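# Spread the towel flat beside the basket, then release

## Task

Lay the towel out flat on the table in a single layer. Keep it at least one finger's width in from the table edge, at least two finger widths from the basket's rim, and more than a hand's width from either arm's column. The basket must stay upright with its entire base on the table, no more than three finger widths from its starting spot, turned roughly as it was. Release everything and pull the arms away at the end, because anything that stays in place only while the robot holds it does not count.

## Robot and tools

ROBOT AND FRAME. Two arms, left_arm and right_arm, each with six joints and a two-finger gripper. All reported positions share one scene frame in metres. Its origin lies on the table top midway between the arms, +z is up, +x points out across the table, and left_arm sits on the +y side. The names left and right refer to the arms, not to sides of a picture. The gripper's fingers point along its own +z and close along its y. The reported hand point sits between the pads, roughly 1 cm short of the fingertips, and it can be off from the true point, more so at long reach.

ROW LAYOUT. Every command row is a single flat list covering both arms: 7 numbers for left_arm, then 7 for right_arm, 14 in all. Within each arm the joint order is shoulder, elbow, wrist roll, wrist pitch, waist, wrist yaw, followed by the gripper opening. Use this order only. The joint values are absolute target angles in radians, not offsets. Stated ranges: shoulder 0.000 to 3.142, elbow 0.000 to 3.019, wrist roll -2.094 to 2.094, wrist pitch -1.693 to 1.571, waist -2.880 to 2.880, wrist yaw -1.571 to 1.571. The true end of a joint may differ by up to 0.019 rad either way. A call is rejected if a target exceeds a stated end by more than 0.019 rad and is further out than that joint's last reading. A target beyond the real end is clipped to it, and the result may then print "joint sent to its limit". If that line is missing, it does not prove there is more room. The opening is a number from -1 (closed) to +1 (fully open, a 0.094 m pad gap). It is absolute, on the same scale as grip_measured. To hold something, command roughly 0.03 below its grip_measured; a smaller margin grips more softly. Each pad pushes about 50 to 62 N at most, and less on parts thinner than about 2 mm. Readings can be off by about 1 mm of opening. A row may optionally carry 12 more numbers in [0, 1], making 26. These are stiffness scales for the 6 joints of left_arm and then of right_arm, in the same joint order, and they stay in force until changed.

SPEED CAPS. On each 1/30 s step the target passed to a joint can only lead its measured angle by a fixed amount: 0.32 shoulder, 0.276 elbow, 0.522 wrist roll, 0.33 wrist pitch, 0.264 waist, 0.186 wrist yaw (rad). If the targets would carry a gripper more than 70 mm from where it is measured, they are scaled back. Far targets therefore need several actions. The "Joint targets" line shows what the joints are currently driven toward. To keep a joint still, resend that value. A motion left unfinished may need re-commanding.

TOOLS.
execute_actions(actions): a list of up to 15 actions. Each action is a list of 1 to 15 rows. Each row lasts one 1/30 s step, and a short action repeats its final row until 15 steps have passed, so one action lasts 0.5 s. An empty list just returns the current state and images.
move(target, speed, blocking): target is one row as above, with absolute angles. Every joint travels from its present angle toward the target, all finishing at the same fraction, so the hand traces a curve. The finger values are applied right away. speed (0.01 to 2 rad/s, default 0.5) caps the joint that has the farthest to go. A path lasts 0.5 to 10 s and is cut off after 10 s. Nothing steers around obstacles or the other arm. Faster moves and targets set deeper past a contact hit and press harder. With blocking=false the call returns after 0.5 s while the motion continues. Use wait(0) to check on it, and call wait or stop before sending new rows or moves. The added "move:" line gives the outcome (done, off_target, moving, held, fault) and limits=held or limits=none. It also names each arm's joint furthest from its target.
wait(seconds): 0 to 10. The robot keeps its last command, and the call ends early when a running move finishes.
stop(): brakes a running move. It needs braking room, and the fingers do not stop.
zoom_image(camera, region): camera is cam_high, cam_left_wrist or cam_right_wrist. region is [x0, y0, x1, y1] in that camera's pixels, origin top-left, at most 504 by 504.
finished_scene(scene): pass the current scene's number. This is final, and the result reports success.

RESULTS. The state line lists each gripper's end_effector_position (m) and end_effector_quat_wxyz. Joint positions and Joint velocities give one block per arm in the joint order above, then the pad gap in m and m/s. grip_measured is the opening on the command scale. "joint command not followed" means the clearance check altered some joint targets. FAULT lines report an arm stopping. MOTOR HOT appears from 85 °C; at 100 °C the arm goes limp and drops (OVER-TEMPERATURE FAULT), so do not hold loads longer than needed.

CAMERAS. All three images are 504x504. cam_high is a fixed pinhole camera with radial distortion, at about [-0.216, -0.036, 0.894], looking down over the table (fx=fy=312.333, centre about 252.9, 252.7). The wrist cameras are fisheye cameras carried on each hand, and their poses follow the joint readings. Calibrations can be a couple of degrees and millimetres off.

CAUTIONS. The simulation keeps running while you compose replies. Parts you hold may get a brief tug. Never push or drop anything off the table, since that fails the job. Keep the arms from colliding or pressing on each other. Avoid slams, hard pushes and slips, and do not tip or shift the basket. Finish by opening the grippers and backing the arms off.

Each tool is called after "Call:" by a JSON object that holds its "name" and its "arguments", one argument or row to a line.

## Session

Call:
{"name": "execute_actions", "arguments": {
  "actions": []
}}

Scene clock: 0.00 s.
left_arm: end_effector_position=(+0.0835, +0.7935, +0.3309) grip_measured=+1.000 end_effector_quat_wxyz=(-0.505, +0.656, +0.140, -0.544) | right_arm: end_effector_position=(+0.6225, +0.0600, +0.2794) grip_measured=+1.000 end_effector_quat_wxyz=(+0.077, -0.309, +0.865, +0.387)
Joint names: [shoulder, elbow, wrist roll, wrist pitch, waist, wrist yaw]
Joint positions: left_arm=[ 1.658  0.991 -0.262  1.369  0.951 -1.414  0.094] | right_arm=[ 2.19   2.375 -0.196 -1.508  0.251 -0.781  0.094]
Joint velocities: left_arm=[-0.005 -0.012 -0.037  0.002 -0.015  0.037  0.   ] | right_arm=[-0.015  0.012  0.051 -0.022  0.005  0.022  0.   ]
Motor temperatures (°C, as the motors report them): left_arm=[24 24 23 25 23 22] | right_arm=[22 22 21 25 23 23]
Joint targets: left_arm=[1.652 1.016 -0.262 1.372 0.951 -1.414] | right_arm=[2.187 2.402 -0.196 -1.506 0.251 -0.781]
Joint stiffness scale: left_arm=[1. 1. 1. 1. 1. 1.] | right_arm=[1. 1. 1. 1. 1. 1.]

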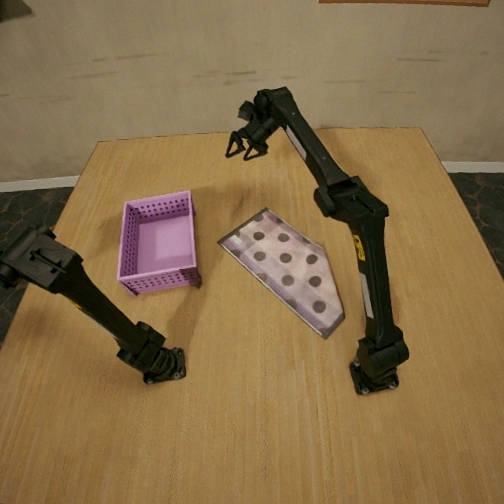

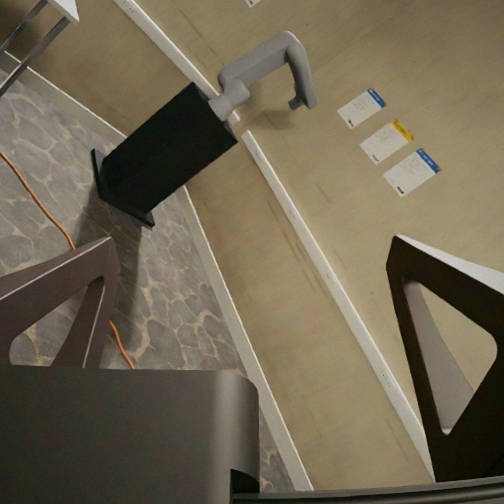

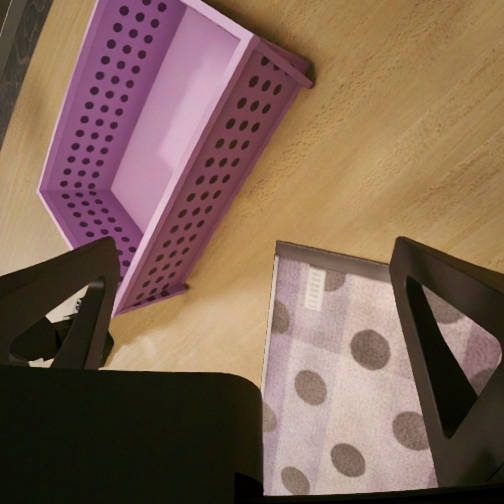

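Call:
{"name": "zoom_image", "arguments": {
  "camera": "cam_high",
  "region": [190,170,390,370]
}}

Call:
{"name": "move", "arguments": {
  "target": [1.0,1.0,0,0,0.6,0,1, 1.0,1.0,0,0,0,0,1],
  "speed": 1
}}

Call:
{"name": "move", "arguments": {
  "target": [1.0,1.0,0,-1,0.6,0,1, 1.5,1.0,0,0,0,0,1],
  "speed": 1
}}

Call:
{"name": "move", "arguments": {
  "target": [1.0,1.0,0,-1,0.9,0,1, 1.5,1.5,0,-1,-0.6,0,1],
  "speed": 1
}}

Region (190, 170, 390, 370) of cam_high's 504x504 image, scaled by 2.520, with more detail than that image has.

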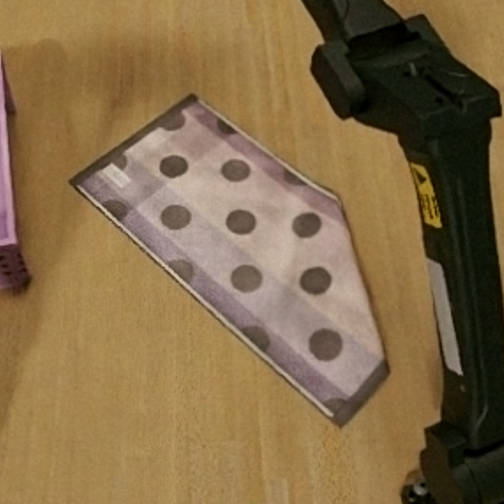

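Scene clock: 6.10 s.
left_arm: end_effector_position=(+0.3812, +0.6323, +0.4779) grip_measured=+1.000 end_effector_quat_wxyz=(+0.648, -0.286, +0.650, +0.273) | right_arm: end_effector_position=(+0.4955, -0.2495, +0.4826) grip_measured=+1.000 end_effector_quat_wxyz=(+0.700, -0.059, +0.710, +0.051)
Joint names: [shoulder, elbow, wrist roll, wrist pitch, waist, wrist yaw]
Joint positions: left_arm=[ 1.     0.986 -0.016  0.005  0.61  -0.002  0.094] | right_arm=[ 0.992  0.996 -0.01  -0.018  0.013 -0.004  0.094]
Joint velocities: left_arm=[ 0.005 -0.017 -0.007 -0.002 -0.005 -0.022  0.   ] | right_arm=[-0.005  0.002 -0.037 -0.022 -0.005 -0.11   0.   ]
Motor temperatures (°C, as the motors report them): left_arm=[25 25 23 25 23 22] | right_arm=[24 25 21 25 23 23]
Joint targets: left_arm=[1.000 1.000 0.000 0.000 0.600 0.000] | right_arm=[1.000 1.000 -0.000 0.000 0.000 0.000]
Joint stiffness scale: left_arm=[1. 1. 1. 1. 1. 1.] | right_arm=[1. 1. 1. 1. 1. 1.]
move: done; limits=none; left_arm: farthest joint: the wrist roll, 0.016 radians from its target (0.262 radians at the start); right_arm: farthest joint: the wrist pitch, 0.018 radians from its target (1.508 radians at the start)
camera_calibration (this result's frames):
cam_left_wrist: T_world_to_cam=[[0.730561, -0.682783, 0.00934138, 0.145568], [-0.402768, -0.441918, -0.801552, 0.819309], [0.551415, 0.581821, -0.597852, -0.168454], [0, 0, 0, 1]] pos_world=[0.316533, 0.559469, 0.554649]
cam_right_wrist: T_world_to_cam=[[0.165218, -0.986171, 0.0130399, -0.33006], [-0.577355, -0.10743, -0.809395, 0.656162], [0.799602, 0.126198, -0.58712, 0.042761], [0, 0, 0, 1]] pos_world=[0.399178, -0.2604, 0.560504]

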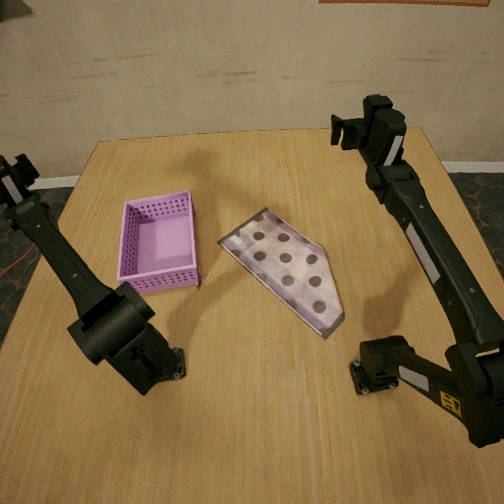

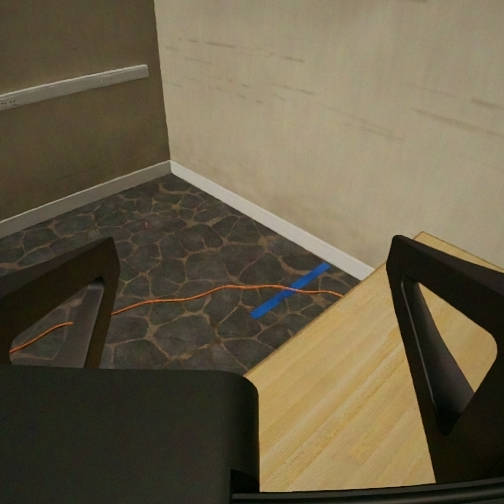

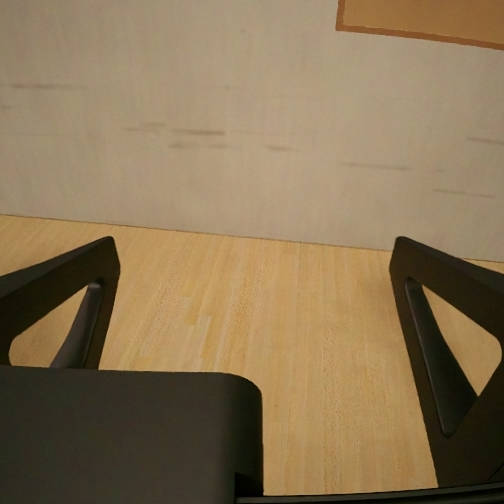

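Scene clock: 7.67 s.
left_arm: end_effector_position=(+0.3019, +0.5487, +0.2717) grip_measured=+1.000 end_effector_quat_wxyz=(+0.255, -0.387, +0.880, +0.108) | right_arm: end_effector_position=(+0.6033, -0.2332, +0.2040) grip_measured=+1.000 end_effector_quat_wxyz=(+0.498, -0.070, +0.863, +0.037)
Joint names: [shoulder, elbow, wrist roll, wrist pitch, waist, wrist yaw]
Joint positions: left_arm=[ 1.     0.985 -0.015 -0.994  0.61  -0.002  0.094] | right_arm=[ 1.498  0.99  -0.009 -0.017  0.013 -0.004  0.094]
Joint velocities: left_arm=[-0.005  0.007  0.022  0.002 -0.005 -0.007  0.   ] | right_arm=[-0.015  0.007 -0.051 -0.012  0.005  0.066  0.   ]
Motor temperatures (°C, as the motors report them): left_arm=[25 25 23 25 23 22] | right_arm=[24 25 21 25 23 23]
Joint targets: left_arm=[1.000 1.000 -0.000 -1.000 0.600 0.000] | right_arm=[1.500 1.000 0.000 -0.000 -0.000 -0.000]
Joint stiffness scale: left_arm=[1. 1. 1. 1. 1. 1.] | right_arm=[1. 1. 1. 1. 1. 1.]
move: done; limits=none; left_arm: farthest joint: the elbow, 0.015 radians from its target (0.014 radians at the start); right_arm: farthest joint: the wrist pitch, 0.017 radians from its target (0.018 radians at the start)
camera_calibration (this result's frames):
cam_left_wrist: T_world_to_cam=[[0.73343, -0.679764, -0.00133149, 0.148717], [-0.678019, -0.731686, 0.0701829, 0.59036], [-0.048682, -0.0505715, -0.997533, 0.437435], [0, 0, 0, 1]] pos_world=[0.312497, 0.555171, 0.39512]
cam_right_wrist: T_world_to_cam=[[0.169166, -0.985583, 0.00305031, -0.328342], [-0.894612, -0.154849, -0.419155, 0.595352], [0.413585, 0.0681779, -0.907909, 0.0756732], [0, 0, 0, 1]] pos_world=[0.556856, -0.236578, 0.319251]

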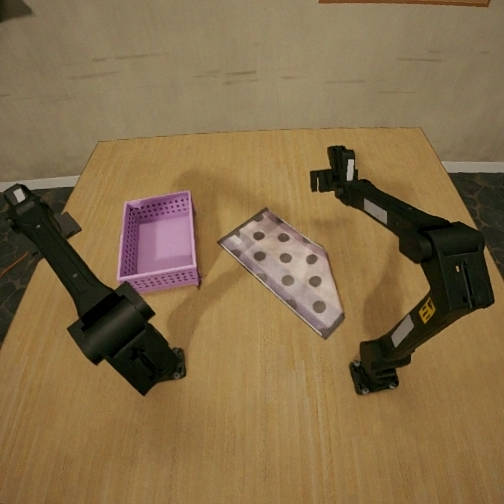

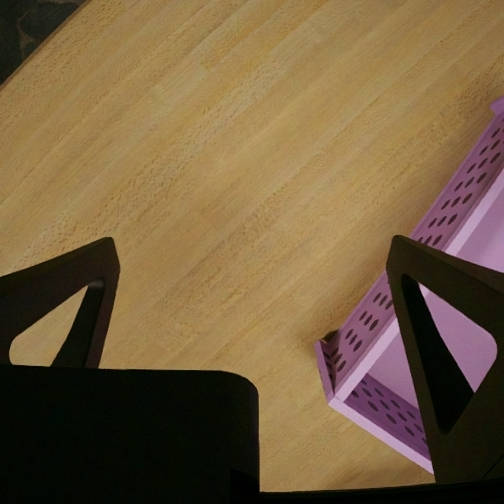

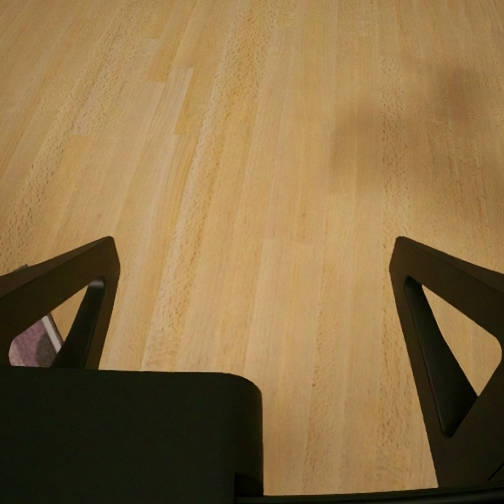

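Scene clock: 9.23 s.
left_arm: end_effector_position=(+0.2144, +0.6112, +0.2717) grip_measured=+1.000 end_effector_quat_wxyz=(+0.237, -0.505, +0.818, +0.143) | right_arm: end_effector_position=(+0.5090, -0.5828, +0.2853) grip_measured=+1.000 end_effector_quat_wxyz=(+0.258, +0.221, +0.939, -0.062)
Joint names: [shoulder, elbow, wrist roll, wrist pitch, waist, wrist yaw]
Joint positions: left_arm=[ 1.     0.985 -0.015 -0.994  0.889 -0.002  0.094] | right_arm=[ 1.498  1.455 -0.008 -0.991 -0.608 -0.002  0.094]
Joint velocities: left_arm=[-0.015 -0.007 -0.051  0.007 -0.005  0.037  0.   ] | right_arm=[-0.005 -0.007  0.007 -0.022 -0.005 -0.022  0.   ]
Motor temperatures (°C, as the motors report them): left_arm=[25 25 23 25 23 22] | right_arm=[24 26 21 25 23 23]
Joint targets: left_arm=[1.000 1.000 -0.000 -1.000 0.900 -0.000] | right_arm=[1.500 1.500 -0.000 -1.000 -0.600 0.000]
Joint stiffness scale: left_arm=[1. 1. 1. 1. 1. 1.] | right_arm=[1. 1. 1. 1. 1. 1.]
move: off_target (right_arm); limits=none; left_arm: farthest joint: the elbow, 0.015 radians from its target (0.015 radians at the start); right_arm: farthest joint: the elbow, 0.045 radians from its target (0.510 radians at the start)
camera_calibration (this result's frames):
cam_left_wrist: T_world_to_cam=[[0.892036, -0.451962, -0.00133149, 0.0820654], [-0.450765, -0.88988, 0.0701829, 0.624697], [-0.0329049, -0.0620055, -0.997533, 0.439939], [0, 0, 0, 1]] pos_world=[0.222862, 0.620274, 0.39512]
cam_right_wrist: T_world_to_cam=[[-0.438296, -0.898816, -0.0050287, -0.295156], [-0.896329, 0.436653, 0.0769982, 0.694972], [-0.0670114, 0.0382554, -0.997019, 0.464917], [0, 0, 0, 1]] pos_world=[0.524712, -0.586538, 0.408535]

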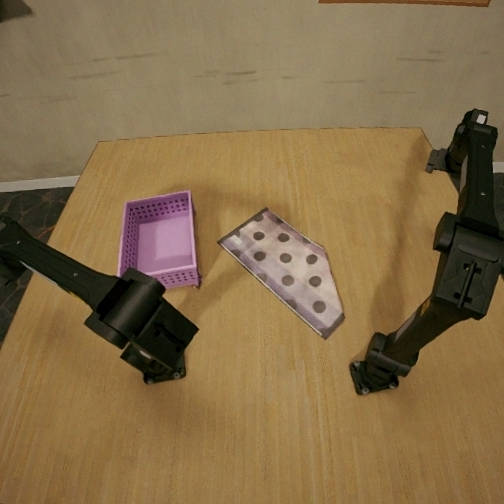

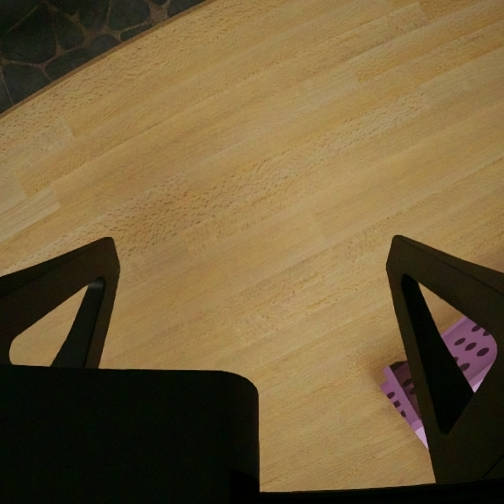

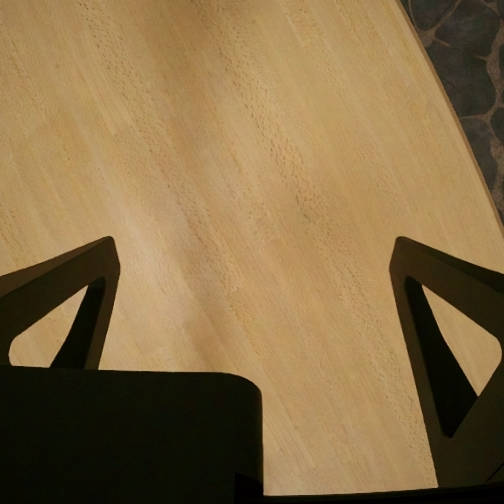

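Call:
{"name": "move", "arguments": {
  "target": [1.0,1.0,0,-1,0.9,0,1, 0.95,1.05,0,-1.05,0.4,0,1],
  "speed": 1
}}

Call:
{"name": "zoom_image", "arguments": {
  "camera": "cam_right_wrist",
  "region": [100,60,420,380]
}}

Scene clock: 28.47 s.
left_arm: end_effector_position=(+0.2144, +0.6112, +0.2717) grip_measured=+1.000 end_effector_quat_wxyz=(+0.237, -0.505, +0.818, +0.143) | right_arm: end_effector_position=(+0.3292, -0.1297, +0.3140) grip_measured=+1.000 end_effector_quat_wxyz=(+0.294, -0.257, +0.917, +0.080)
Joint names: [shoulder, elbow, wrist roll, wrist pitch, waist, wrist yaw]
Joint positions: left_arm=[ 1.     0.985 -0.015 -0.994  0.889 -0.002  0.094] | right_arm=[ 0.954  1.047 -0.008 -1.044  0.4   -0.001  0.094]
Joint velocities: left_arm=[-0.005  0.012  0.022  0.002  0.005 -0.022  0.   ] | right_arm=[-0.005  0.012  0.081  0.012 -0.005 -0.037  0.   ]
Motor temperatures (°C, as the motors report them): left_arm=[25 27 23 25 23 22] | right_arm=[24 32 21 25 23 23]
Joint targets: left_arm=[1.000 1.000 -0.000 -1.000 0.900 -0.000] | right_arm=[0.950 1.050 0.000 -1.050 0.400 0.000]
Joint stiffness scale: left_arm=[1. 1. 1. 1. 1. 1.] | right_arm=[1. 1. 1. 1. 1. 1.]
move: done; limits=none; left_arm: farthest joint: the elbow, 0.015 radians from its target (0.015 radians at the start); right_arm: farthest joint: the wrist roll, 0.008 radians from its target (0.008 radians at the start)
camera_calibration (this result's frames):
cam_left_wrist: T_world_to_cam=[[0.892036, -0.451962, -0.00133149, 0.0820654], [-0.450765, -0.88988, 0.0701829, 0.624697], [-0.0329049, -0.0620055, -0.997533, 0.439939], [0, 0, 0, 1]] pos_world=[0.222862, 0.620274, 0.39512]
cam_right_wrist: T_world_to_cam=[[0.526012, -0.850471, -0.0033123, -0.278318], [-0.850469, -0.525986, -0.00645134, 0.220066], [0.00374445, 0.00621049, -0.999974, 0.437687], [0, 0, 0, 1]] pos_world=[0.331919, -0.123668, 0.438173]

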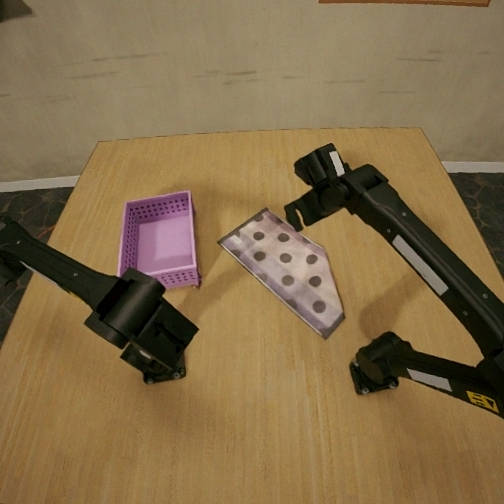

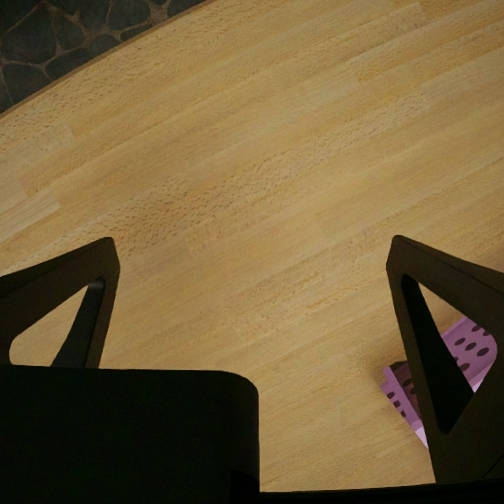

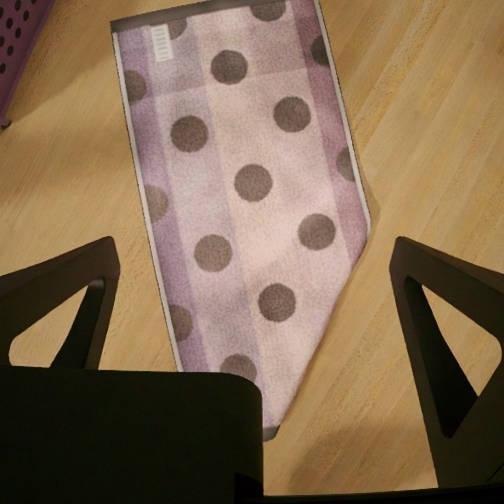

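Region (100, 60, 420, 380) of cam_right_wrist's 504x504 image, scaled by 1.575, with more detail than that image has.

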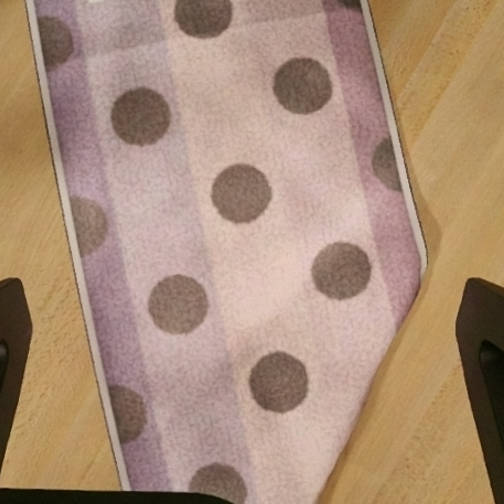

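Call:
{"name": "move", "arguments": {
  "target": [1.4,1.16,0,-0.87,-0.52,0,0.1, 1.95,1.77,0,-0.77,0.253,0,0.1],
  "speed": 0.8
}}

Call:
{"name": "move", "arguments": {
  "target": [1.72,1.17,0,-0.87,-0.52,0,0.1, 2.12,1.77,0,-0.77,0.253,0,0.1]
}}

Scene clock: 46.07 s.
left_arm: end_effector_position=(+0.4933, +0.1130, +0.1781) grip_measured=+0.102 end_effector_quat_wxyz=(+0.194, +0.152, +0.969, -0.033) | right_arm: end_effector_position=(+0.6698, -0.0407, +0.1633) grip_measured=+0.101 end_effector_quat_wxyz=(+0.270, -0.196, +0.941, +0.054)
Joint names: [shoulder, elbow, wrist roll, wrist pitch, waist, wrist yaw]
Joint positions: left_arm=[ 1.396  1.104 -0.014 -0.883 -0.527  0.001  0.052] | right_arm=[ 1.946  1.718 -0.008 -0.785  0.265 -0.001  0.052]
Joint velocities: left_arm=[-0.015 -0.017  0.022  0.027 -0.015 -0.11  -0.   ] | right_arm=[-0.015  0.002 -0.051 -0.007 -0.005 -0.037 -0.   ]
Motor temperatures (°C, as the motors report them): left_arm=[25 28 23 25 23 22] | right_arm=[23 32 21 25 23 23]
Joint targets: left_arm=[1.400 1.160 0.000 -0.870 -0.520 0.000] | right_arm=[1.950 1.770 0.000 -0.770 0.253 0.000]
Joint stiffness scale: left_arm=[1. 1. 1. 1. 1. 1.] | right_arm=[1. 1. 1. 1. 1. 1.]
move: off_target (left_arm, right_arm); limits=none; left_arm: farthest joint: the elbow, 0.056 radians from its target (0.175 radians at the start); right_arm: farthest joint: the elbow, 0.052 radians from its target (0.723 radians at the start)
camera_calibration (this result's frames):
cam_left_wrist: T_world_to_cam=[[-0.31101, -0.950406, -0.00133227, 0.257883], [-0.924201, 0.302107, 0.233631, 0.38345], [-0.221642, 0.0738927, -0.972324, 0.398039], [0, 0, 0, 1]] pos_world=[0.522811, 0.0998383, 0.297781]
cam_right_wrist: T_world_to_cam=[[0.406506, -0.913638, -0.0043359, -0.304586], [-0.91217, -0.406114, 0.0549299, 0.591772], [-0.0519469, -0.0183743, -0.998481, 0.321227], [0, 0, 0, 1]] pos_world=[0.680299, -0.0320521, 0.286912]

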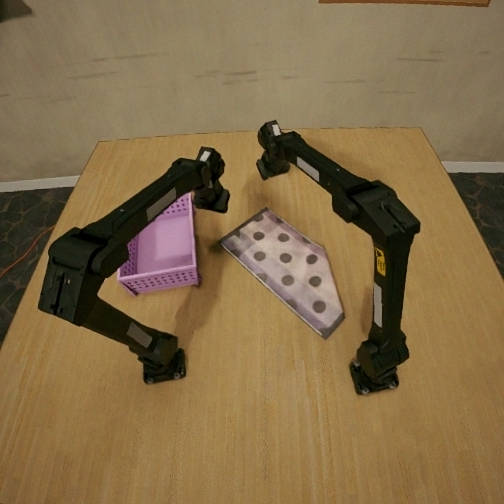

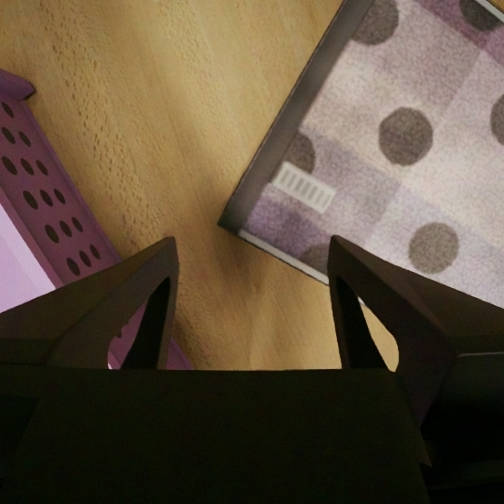

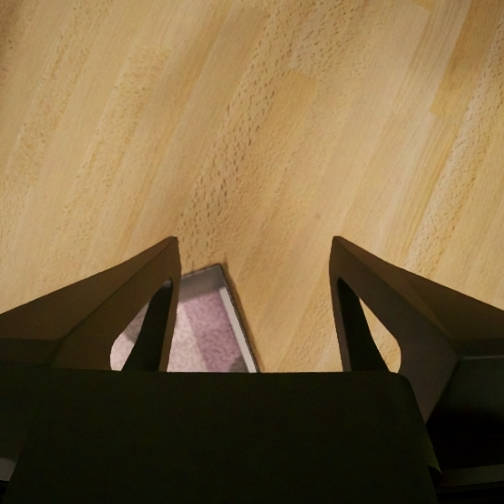

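Scene clock: 47.33 s.
left_arm: end_effector_position=(+0.4942, +0.1128, +0.0328) grip_measured=+0.102 end_effector_quat_wxyz=(+0.044, +0.155, +0.987, -0.008) | right_arm: end_effector_position=(+0.6672, -0.0418, +0.0474) grip_measured=+0.101 end_effector_quat_wxyz=(+0.193, -0.200, +0.960, +0.039)
Joint names: [shoulder, elbow, wrist roll, wrist pitch, waist, wrist yaw]
Joint positions: left_arm=[ 1.727  1.125 -0.014 -0.88  -0.527  0.001  0.052] | right_arm=[ 2.113  1.722 -0.008 -0.784  0.265 -0.001  0.052]
Joint velocities: left_arm=[ 0.015 -0.002 -0.037 -0.012 -0.005  0.022 -0.001] | right_arm=[ 0.005  0.002 -0.022  0.002 -0.005  0.007  0.001]
Motor temperatures (°C, as the motors report them): left_arm=[25 28 23 25 23 22] | right_arm=[24 33 21 25 23 23]
Joint targets: left_arm=[1.720 1.170 0.000 -0.870 -0.520 0.000] | right_arm=[2.120 1.770 -0.000 -0.770 0.253 -0.000]
Joint stiffness scale: left_arm=[1. 1. 1. 1. 1. 1.] | right_arm=[1. 1. 1. 1. 1. 1.]
move: off_target (left_arm, right_arm); limits=none; left_arm: farthest joint: the elbow, 0.045 radians from its target (0.066 radians at the start); right_arm: farthest joint: the elbow, 0.048 radians from its target (0.052 radians at the start)
camera_calibration (this result's frames):
cam_left_wrist: T_world_to_cam=[[-0.311775, -0.950148, -0.00389306, 0.258115], [-0.814356, 0.265102, 0.516281, 0.358854], [-0.489511, 0.164134, -0.85641, 0.375381], [0, 0, 0, 1]] pos_world=[0.556462, 0.0885019, 0.137216]
cam_right_wrist: T_world_to_cam=[[0.405658, -0.913999, -0.00696137, -0.304365], [-0.891811, -0.397456, 0.216106, 0.574391], [-0.200287, -0.0814567, -0.976345, 0.300559], [0, 0, 0, 1]] pos_world=[0.695915, -0.0254116, 0.167201]

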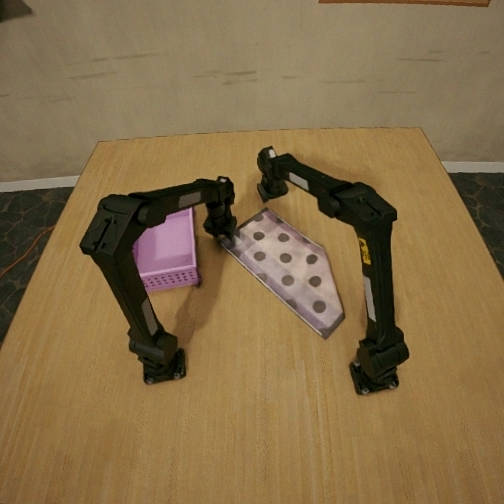

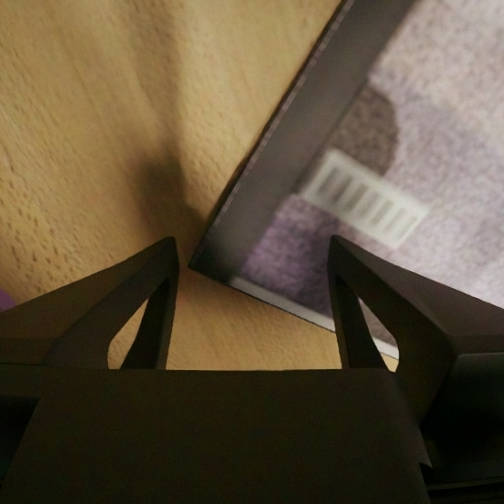

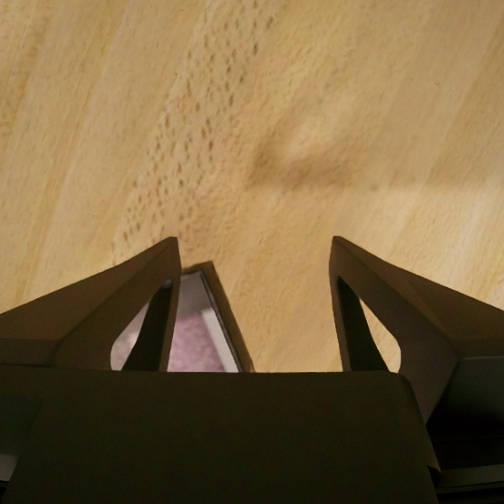

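Call:
{"name": "move", "arguments": {
  "target": [1.775,1.17,0,-0.87,-0.51,0,0.1, 2.165,1.77,0,-0.89,0.285,0,0.1],
  "speed": 0.15
}}

Scene clock: 52.53 s.
left_arm: end_effector_position=(+0.4930, +0.1132, +0.0212) grip_measured=+0.102 end_effector_quat_wxyz=(+0.032, +0.155, +0.987, -0.006) | right_arm: end_effector_position=(+0.6458, -0.0480, +0.0256) grip_measured=+0.101 end_effector_quat_wxyz=(+0.137, -0.203, +0.969, +0.028)
Joint names: [shoulder, elbow, wrist roll, wrist pitch, waist, wrist yaw]
Joint positions: left_arm=[ 1.754  1.128 -0.014 -0.88  -0.527  0.001  0.052] | right_arm=[ 2.137  1.729 -0.007 -0.881  0.268 -0.001  0.052]
Joint velocities: left_arm=[ 0.005  0.002  0.007 -0.012 -0.005 -0.037 -0.001] | right_arm=[ 0.005 -0.002 -0.022 -0.022 -0.005  0.022  0.001]
Motor temperatures (°C, as the motors report them): left_arm=[25 28 23 25 23 22] | right_arm=[24 33 21 25 23 23]
Joint targets: left_arm=[1.775 1.170 -0.000 -0.870 -0.510 -0.000] | right_arm=[2.165 1.770 0.000 -0.890 0.285 0.000]
Joint stiffness scale: left_arm=[1. 1. 1. 1. 1. 1.] | right_arm=[1. 1. 1. 1. 1. 1.]
move: off_target (left_arm, right_arm); limits=none; left_arm: farthest joint: the elbow, 0.042 radians from its target (0.045 radians at the start); right_arm: farthest joint: the elbow, 0.041 radians from its target (0.048 radians at the start)
camera_calibration (this result's frames):
cam_left_wrist: T_world_to_cam=[[-0.311866, -0.950117, -0.0040813, 0.258125], [-0.802364, 0.261062, 0.536711, 0.35786], [-0.508873, 0.170657, -0.843756, 0.373387], [0, 0, 0, 1]] pos_world=[0.557641, 0.0881048, 0.124033]
cam_right_wrist: T_world_to_cam=[[0.407315, -0.913243, -0.00901199, -0.302479], [-0.862248, -0.387786, 0.325806, 0.536149], [-0.301035, -0.124935, -0.945394, 0.336737], [0, 0, 0, 1]] pos_world=[0.686868, -0.0262556, 0.140942]

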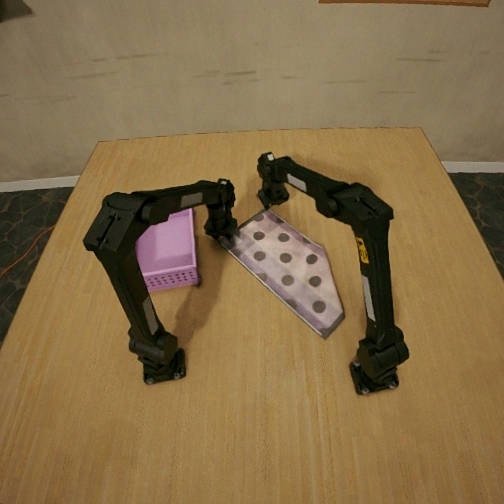

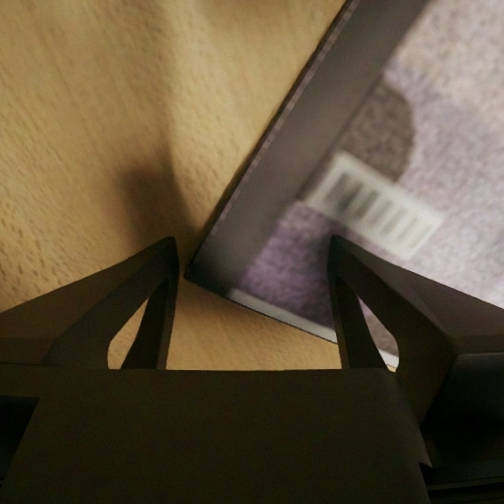

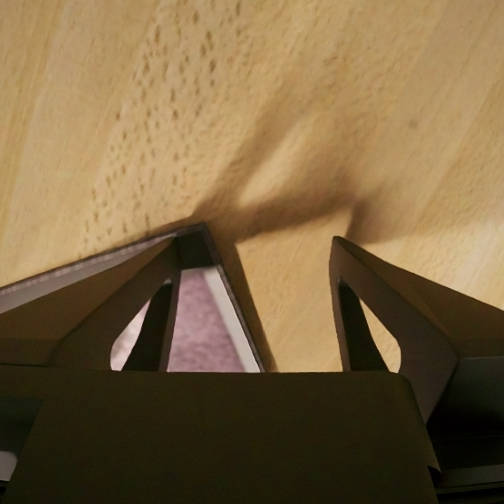

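Call:
{"name": "execute_actions", "arguments": {
  "actions": [
    [[1.775,1.17,0,-0.87,-0.51,0,0.1, 2.09,1.77,0,-0.94,0.285,0,0.1]],
    [[1.79,1.17,0,-0.87,-0.51,0,0.1, 2.11,1.77,0,-0.94,0.305,0,0.1]],
    [[1.8,1.17,0,-0.87,-0.51,0,0.1, 2.15,1.77,0,-0.94,0.305,0,0.1]],
    [[1.8,1.17,0,-0.87,-0.51,0,0.1, 2.18,1.77,0,-0.94,0.305,0,0.1]],
    [[1.8,1.17,0,-0.87,-0.51,0,-0.5, 2.18,1.77,0,-0.94,0.305,0,-0.5]],
    [[1.8,1.17,0,-0.87,-0.51,0,-1, 2.18,1.77,0,-0.94,0.305,0,-1]],
    [[1.8,1.17,0,-0.87,-0.51,0,-1, 2.18,1.77,0,-0.94,0.305,0,-1]]
  ]
}}

Call:
{"name": "move", "arguments": {
  "target": [1.66,1.17,0,-0.87,-0.51,0,-1, 2.06,1.77,0,-0.94,0.305,0,-1],
  "speed": 0.2
}}

Scene clock: 61.07 s.
left_arm: end_effector_position=(+0.5001, +0.1104, +0.0210) grip_measured=-0.931 end_effector_quat_wxyz=(+0.036, +0.155, +0.987, -0.009) | right_arm: end_effector_position=(+0.6296, -0.0320, +0.0234) grip_measured=-0.948 end_effector_quat_wxyz=(+0.115, -0.218, +0.969, +0.027)
Joint names: [shoulder, elbow, wrist roll, wrist pitch, waist, wrist yaw]
Joint positions: left_arm=[ 1.766  1.144 -0.013 -0.875 -0.526  0.005  0.003] | right_arm=[ 2.142  1.74  -0.006 -0.931  0.298 -0.004  0.002]
Joint velocities: left_arm=[-0.005  0.002  0.007 -0.022  0.005  0.022 -0.001] | right_arm=[-0.024  0.012  0.051  0.017  0.005 -0.007  0.   ]
Motor temperatures (°C, as the motors report them): left_arm=[25 28 23 25 23 22] | right_arm=[25 34 21 25 23 23]
Joint targets: left_arm=[1.800 1.170 -0.000 -0.870 -0.510 -0.000] | right_arm=[2.180 1.770 0.000 -0.940 0.305 -0.000]
Joint stiffness scale: left_arm=[1. 1. 1. 1. 1. 1.] | right_arm=[1. 1. 1. 1. 1. 1.]
camera_calibration (this result's frames):
cam_left_wrist: T_world_to_cam=[[-0.312125, -0.950041, 0.000121135, 0.257751], [-0.806402, 0.265002, 0.528668, 0.366193], [-0.502289, 0.164913, -0.848828, 0.374758], [0, 0, 0, 1]] pos_world=[0.563986, 0.0860295, 0.124479]
cam_right_wrist: T_world_to_cam=[[0.433398, -0.901121, -0.0121043, -0.29734], [-0.836144, -0.407085, 0.367622, 0.511079], [-0.336199, -0.149205, -0.929897, 0.352794], [0, 0, 0, 1]] pos_world=[0.674811, -0.0072479, 0.13658]

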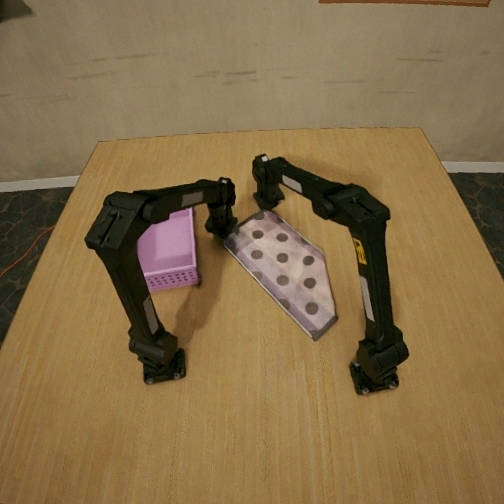

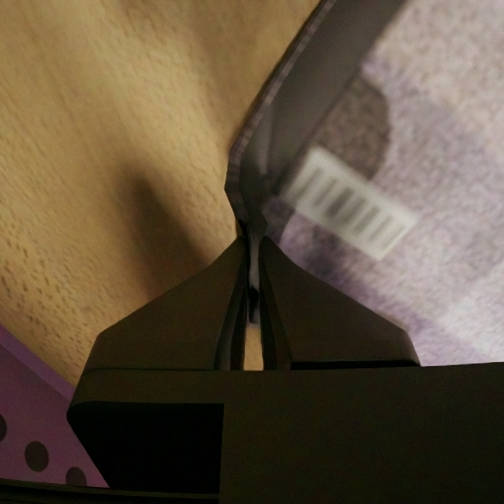

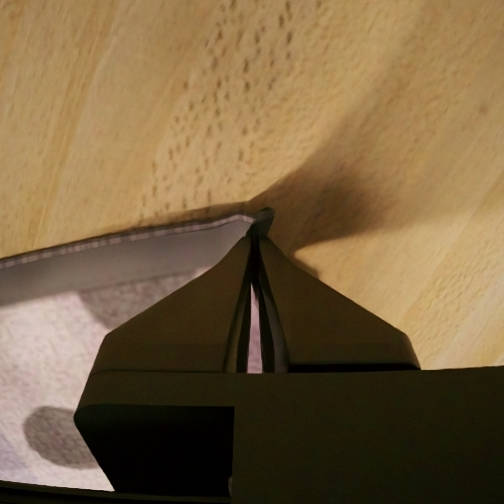

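Scene clock: 62.07 s.
left_arm: end_effector_position=(+0.5080, +0.1080, +0.0656) grip_measured=-0.931 end_effector_quat_wxyz=(+0.083, +0.154, +0.984, -0.016) | right_arm: end_effector_position=(+0.6341, -0.0300, +0.0657) grip_measured=-0.948 end_effector_quat_wxyz=(+0.144, -0.217, +0.965, +0.033)
Joint names: [shoulder, elbow, wrist roll, wrist pitch, waist, wrist yaw]
Joint positions: left_arm=[ 1.672  1.144 -0.013 -0.875 -0.526  0.003  0.003] | right_arm=[ 2.08   1.74  -0.006 -0.933  0.298 -0.004  0.002]
Joint velocities: left_arm=[ 0.005 -0.007 -0.081 -0.017 -0.005  0.022 -0.   ] | right_arm=[0.005 0.007 0.081 0.012 0.005 0.007 0.   ]
Motor temperatures (°C, as the motors report them): left_arm=[25 28 23 25 23 22] | right_arm=[25 34 21 25 23 23]
Joint targets: left_arm=[1.660 1.170 -0.000 -0.870 -0.510 -0.000] | right_arm=[2.060 1.770 -0.000 -0.940 0.305 0.000]
Joint stiffness scale: left_arm=[1. 1. 1. 1. 1. 1.] | right_arm=[1. 1. 1. 1. 1. 1.]
move: off_target (left_arm, right_arm); limits=none; left_arm: farthest joint: the elbow, 0.026 radians from its target (0.026 radians at the start); right_arm: farthest joint: the elbow, 0.030 radians from its target (0.030 radians at the start)
camera_calibration (this result's frames):
cam_left_wrist: T_world_to_cam=[[-0.311922, -0.950108, -0.000748532, 0.257913], [-0.850267, 0.278792, 0.446454, 0.375792], [-0.42397, 0.139895, -0.894806, 0.382889], [0, 0, 0, 1]] pos_world=[0.562306, 0.0867128, 0.175031]
cam_right_wrist: T_world_to_cam=[[0.434042, -0.900822, -0.011316, -0.297341], [-0.854796, -0.415767, 0.310581, 0.515388], [-0.284483, -0.125132, -0.950479, 0.36316], [0, 0, 0, 1]] pos_world=[0.672923, -0.00812649, 0.181742]

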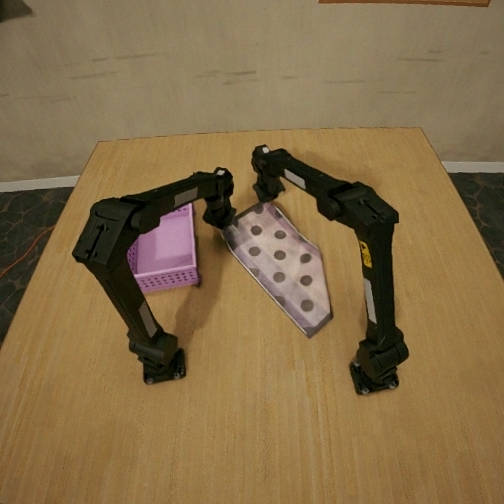

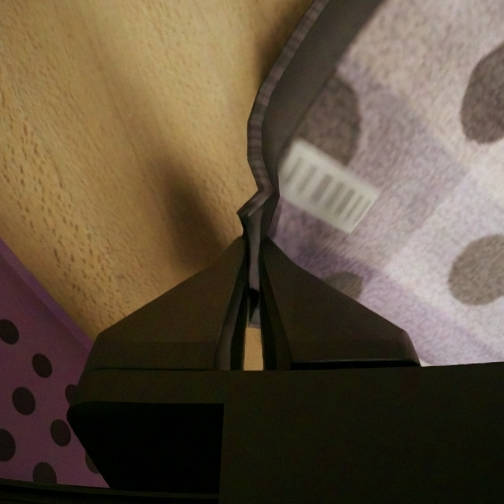

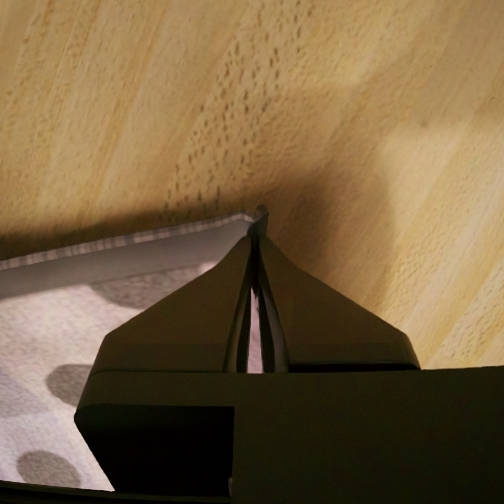

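Call:
{"name": "move", "arguments": {
  "target": [1.037,1.59,0,-1.22,-0.685,0,-1, 1.17,1.69,0,-1.18,0.36,0,-1],
  "speed": 0.25
}}

Scene clock: 69.83 s.
left_arm: end_effector_position=(+0.4000, +0.0821, +0.5128) grip_measured=-0.931 end_effector_quat_wxyz=(+0.402, +0.206, +0.886, -0.100) | right_arm: end_effector_position=(+0.4139, -0.1090, +0.5412) grip_measured=-0.948 end_effector_quat_wxyz=(+0.426, -0.218, +0.872, +0.105)
Joint names: [shoulder, elbow, wrist roll, wrist pitch, waist, wrist yaw]
Joint positions: left_arm=[ 1.039  1.539 -0.013 -1.216 -0.671  0.003  0.003] | right_arm=[ 1.174  1.685 -0.006 -1.174  0.344 -0.004  0.002]
Joint velocities: left_arm=[-0.005 -0.007  0.081  0.017  0.005 -0.007 -0.   ] | right_arm=[-0.005 -0.007 -0.037  0.002  0.005  0.007 -0.001]
Motor temperatures (°C, as the motors report them): left_arm=[25 29 23 25 23 22] | right_arm=[26 33 21 25 23 23]
Joint targets: left_arm=[1.037 1.590 0.000 -1.220 -0.685 -0.000] | right_arm=[1.170 1.690 -0.000 -1.180 0.360 -0.000]
Joint stiffness scale: left_arm=[1. 1. 1. 1. 1. 1.] | right_arm=[1. 1. 1. 1. 1. 1.]
move: off_target (left_arm); limits=none; left_arm: farthest joint: the elbow, 0.051 radians from its target (0.446 radians at the start); right_arm: farthest joint: the waist, 0.016 radians from its target (0.062 radians at the start)
camera_calibration (this result's frames):
cam_left_wrist: T_world_to_cam=[[-0.446364, -0.894845, 0.00333121, 0.247081], [-0.873004, 0.434646, -0.221237, 0.430221], [0.196525, -0.10166, -0.975214, 0.553757], [0, 0, 0, 1]] pos_world=[0.377046, 0.0904004, 0.634389]
cam_right_wrist: T_world_to_cam=[[0.478422, -0.878129, -0.0016289, -0.288698], [-0.840654, -0.457467, -0.289871, 0.461202], [0.253799, 0.14005, -0.957064, 0.552284], [0, 0, 0, 1]] pos_world=[0.385661, -0.119876, 0.66179]

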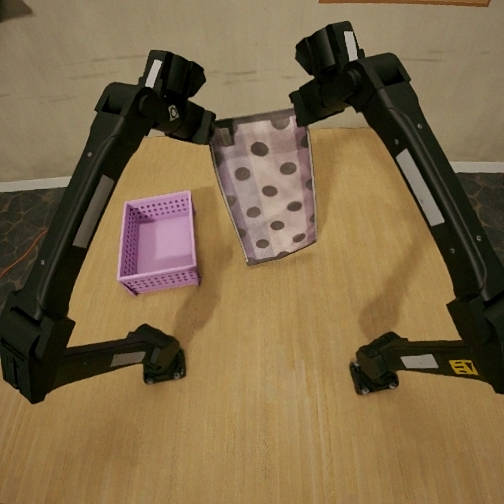

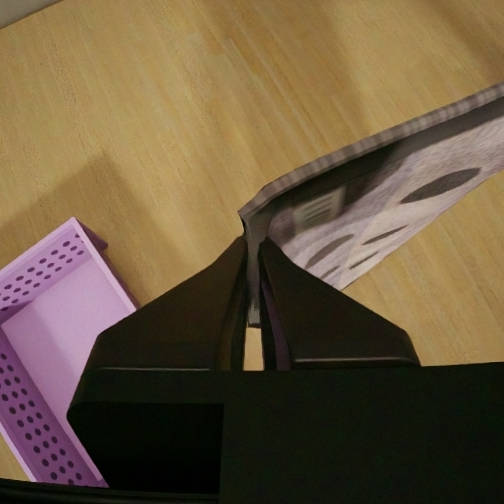

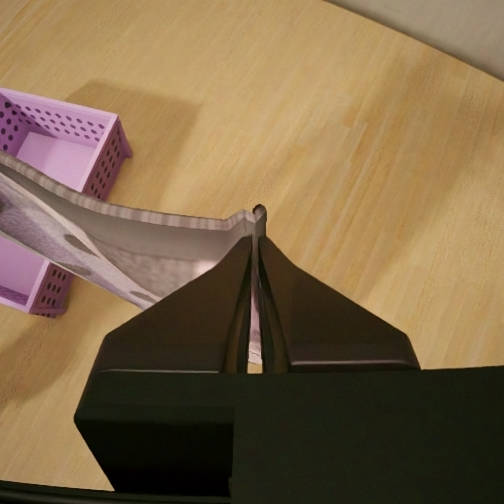

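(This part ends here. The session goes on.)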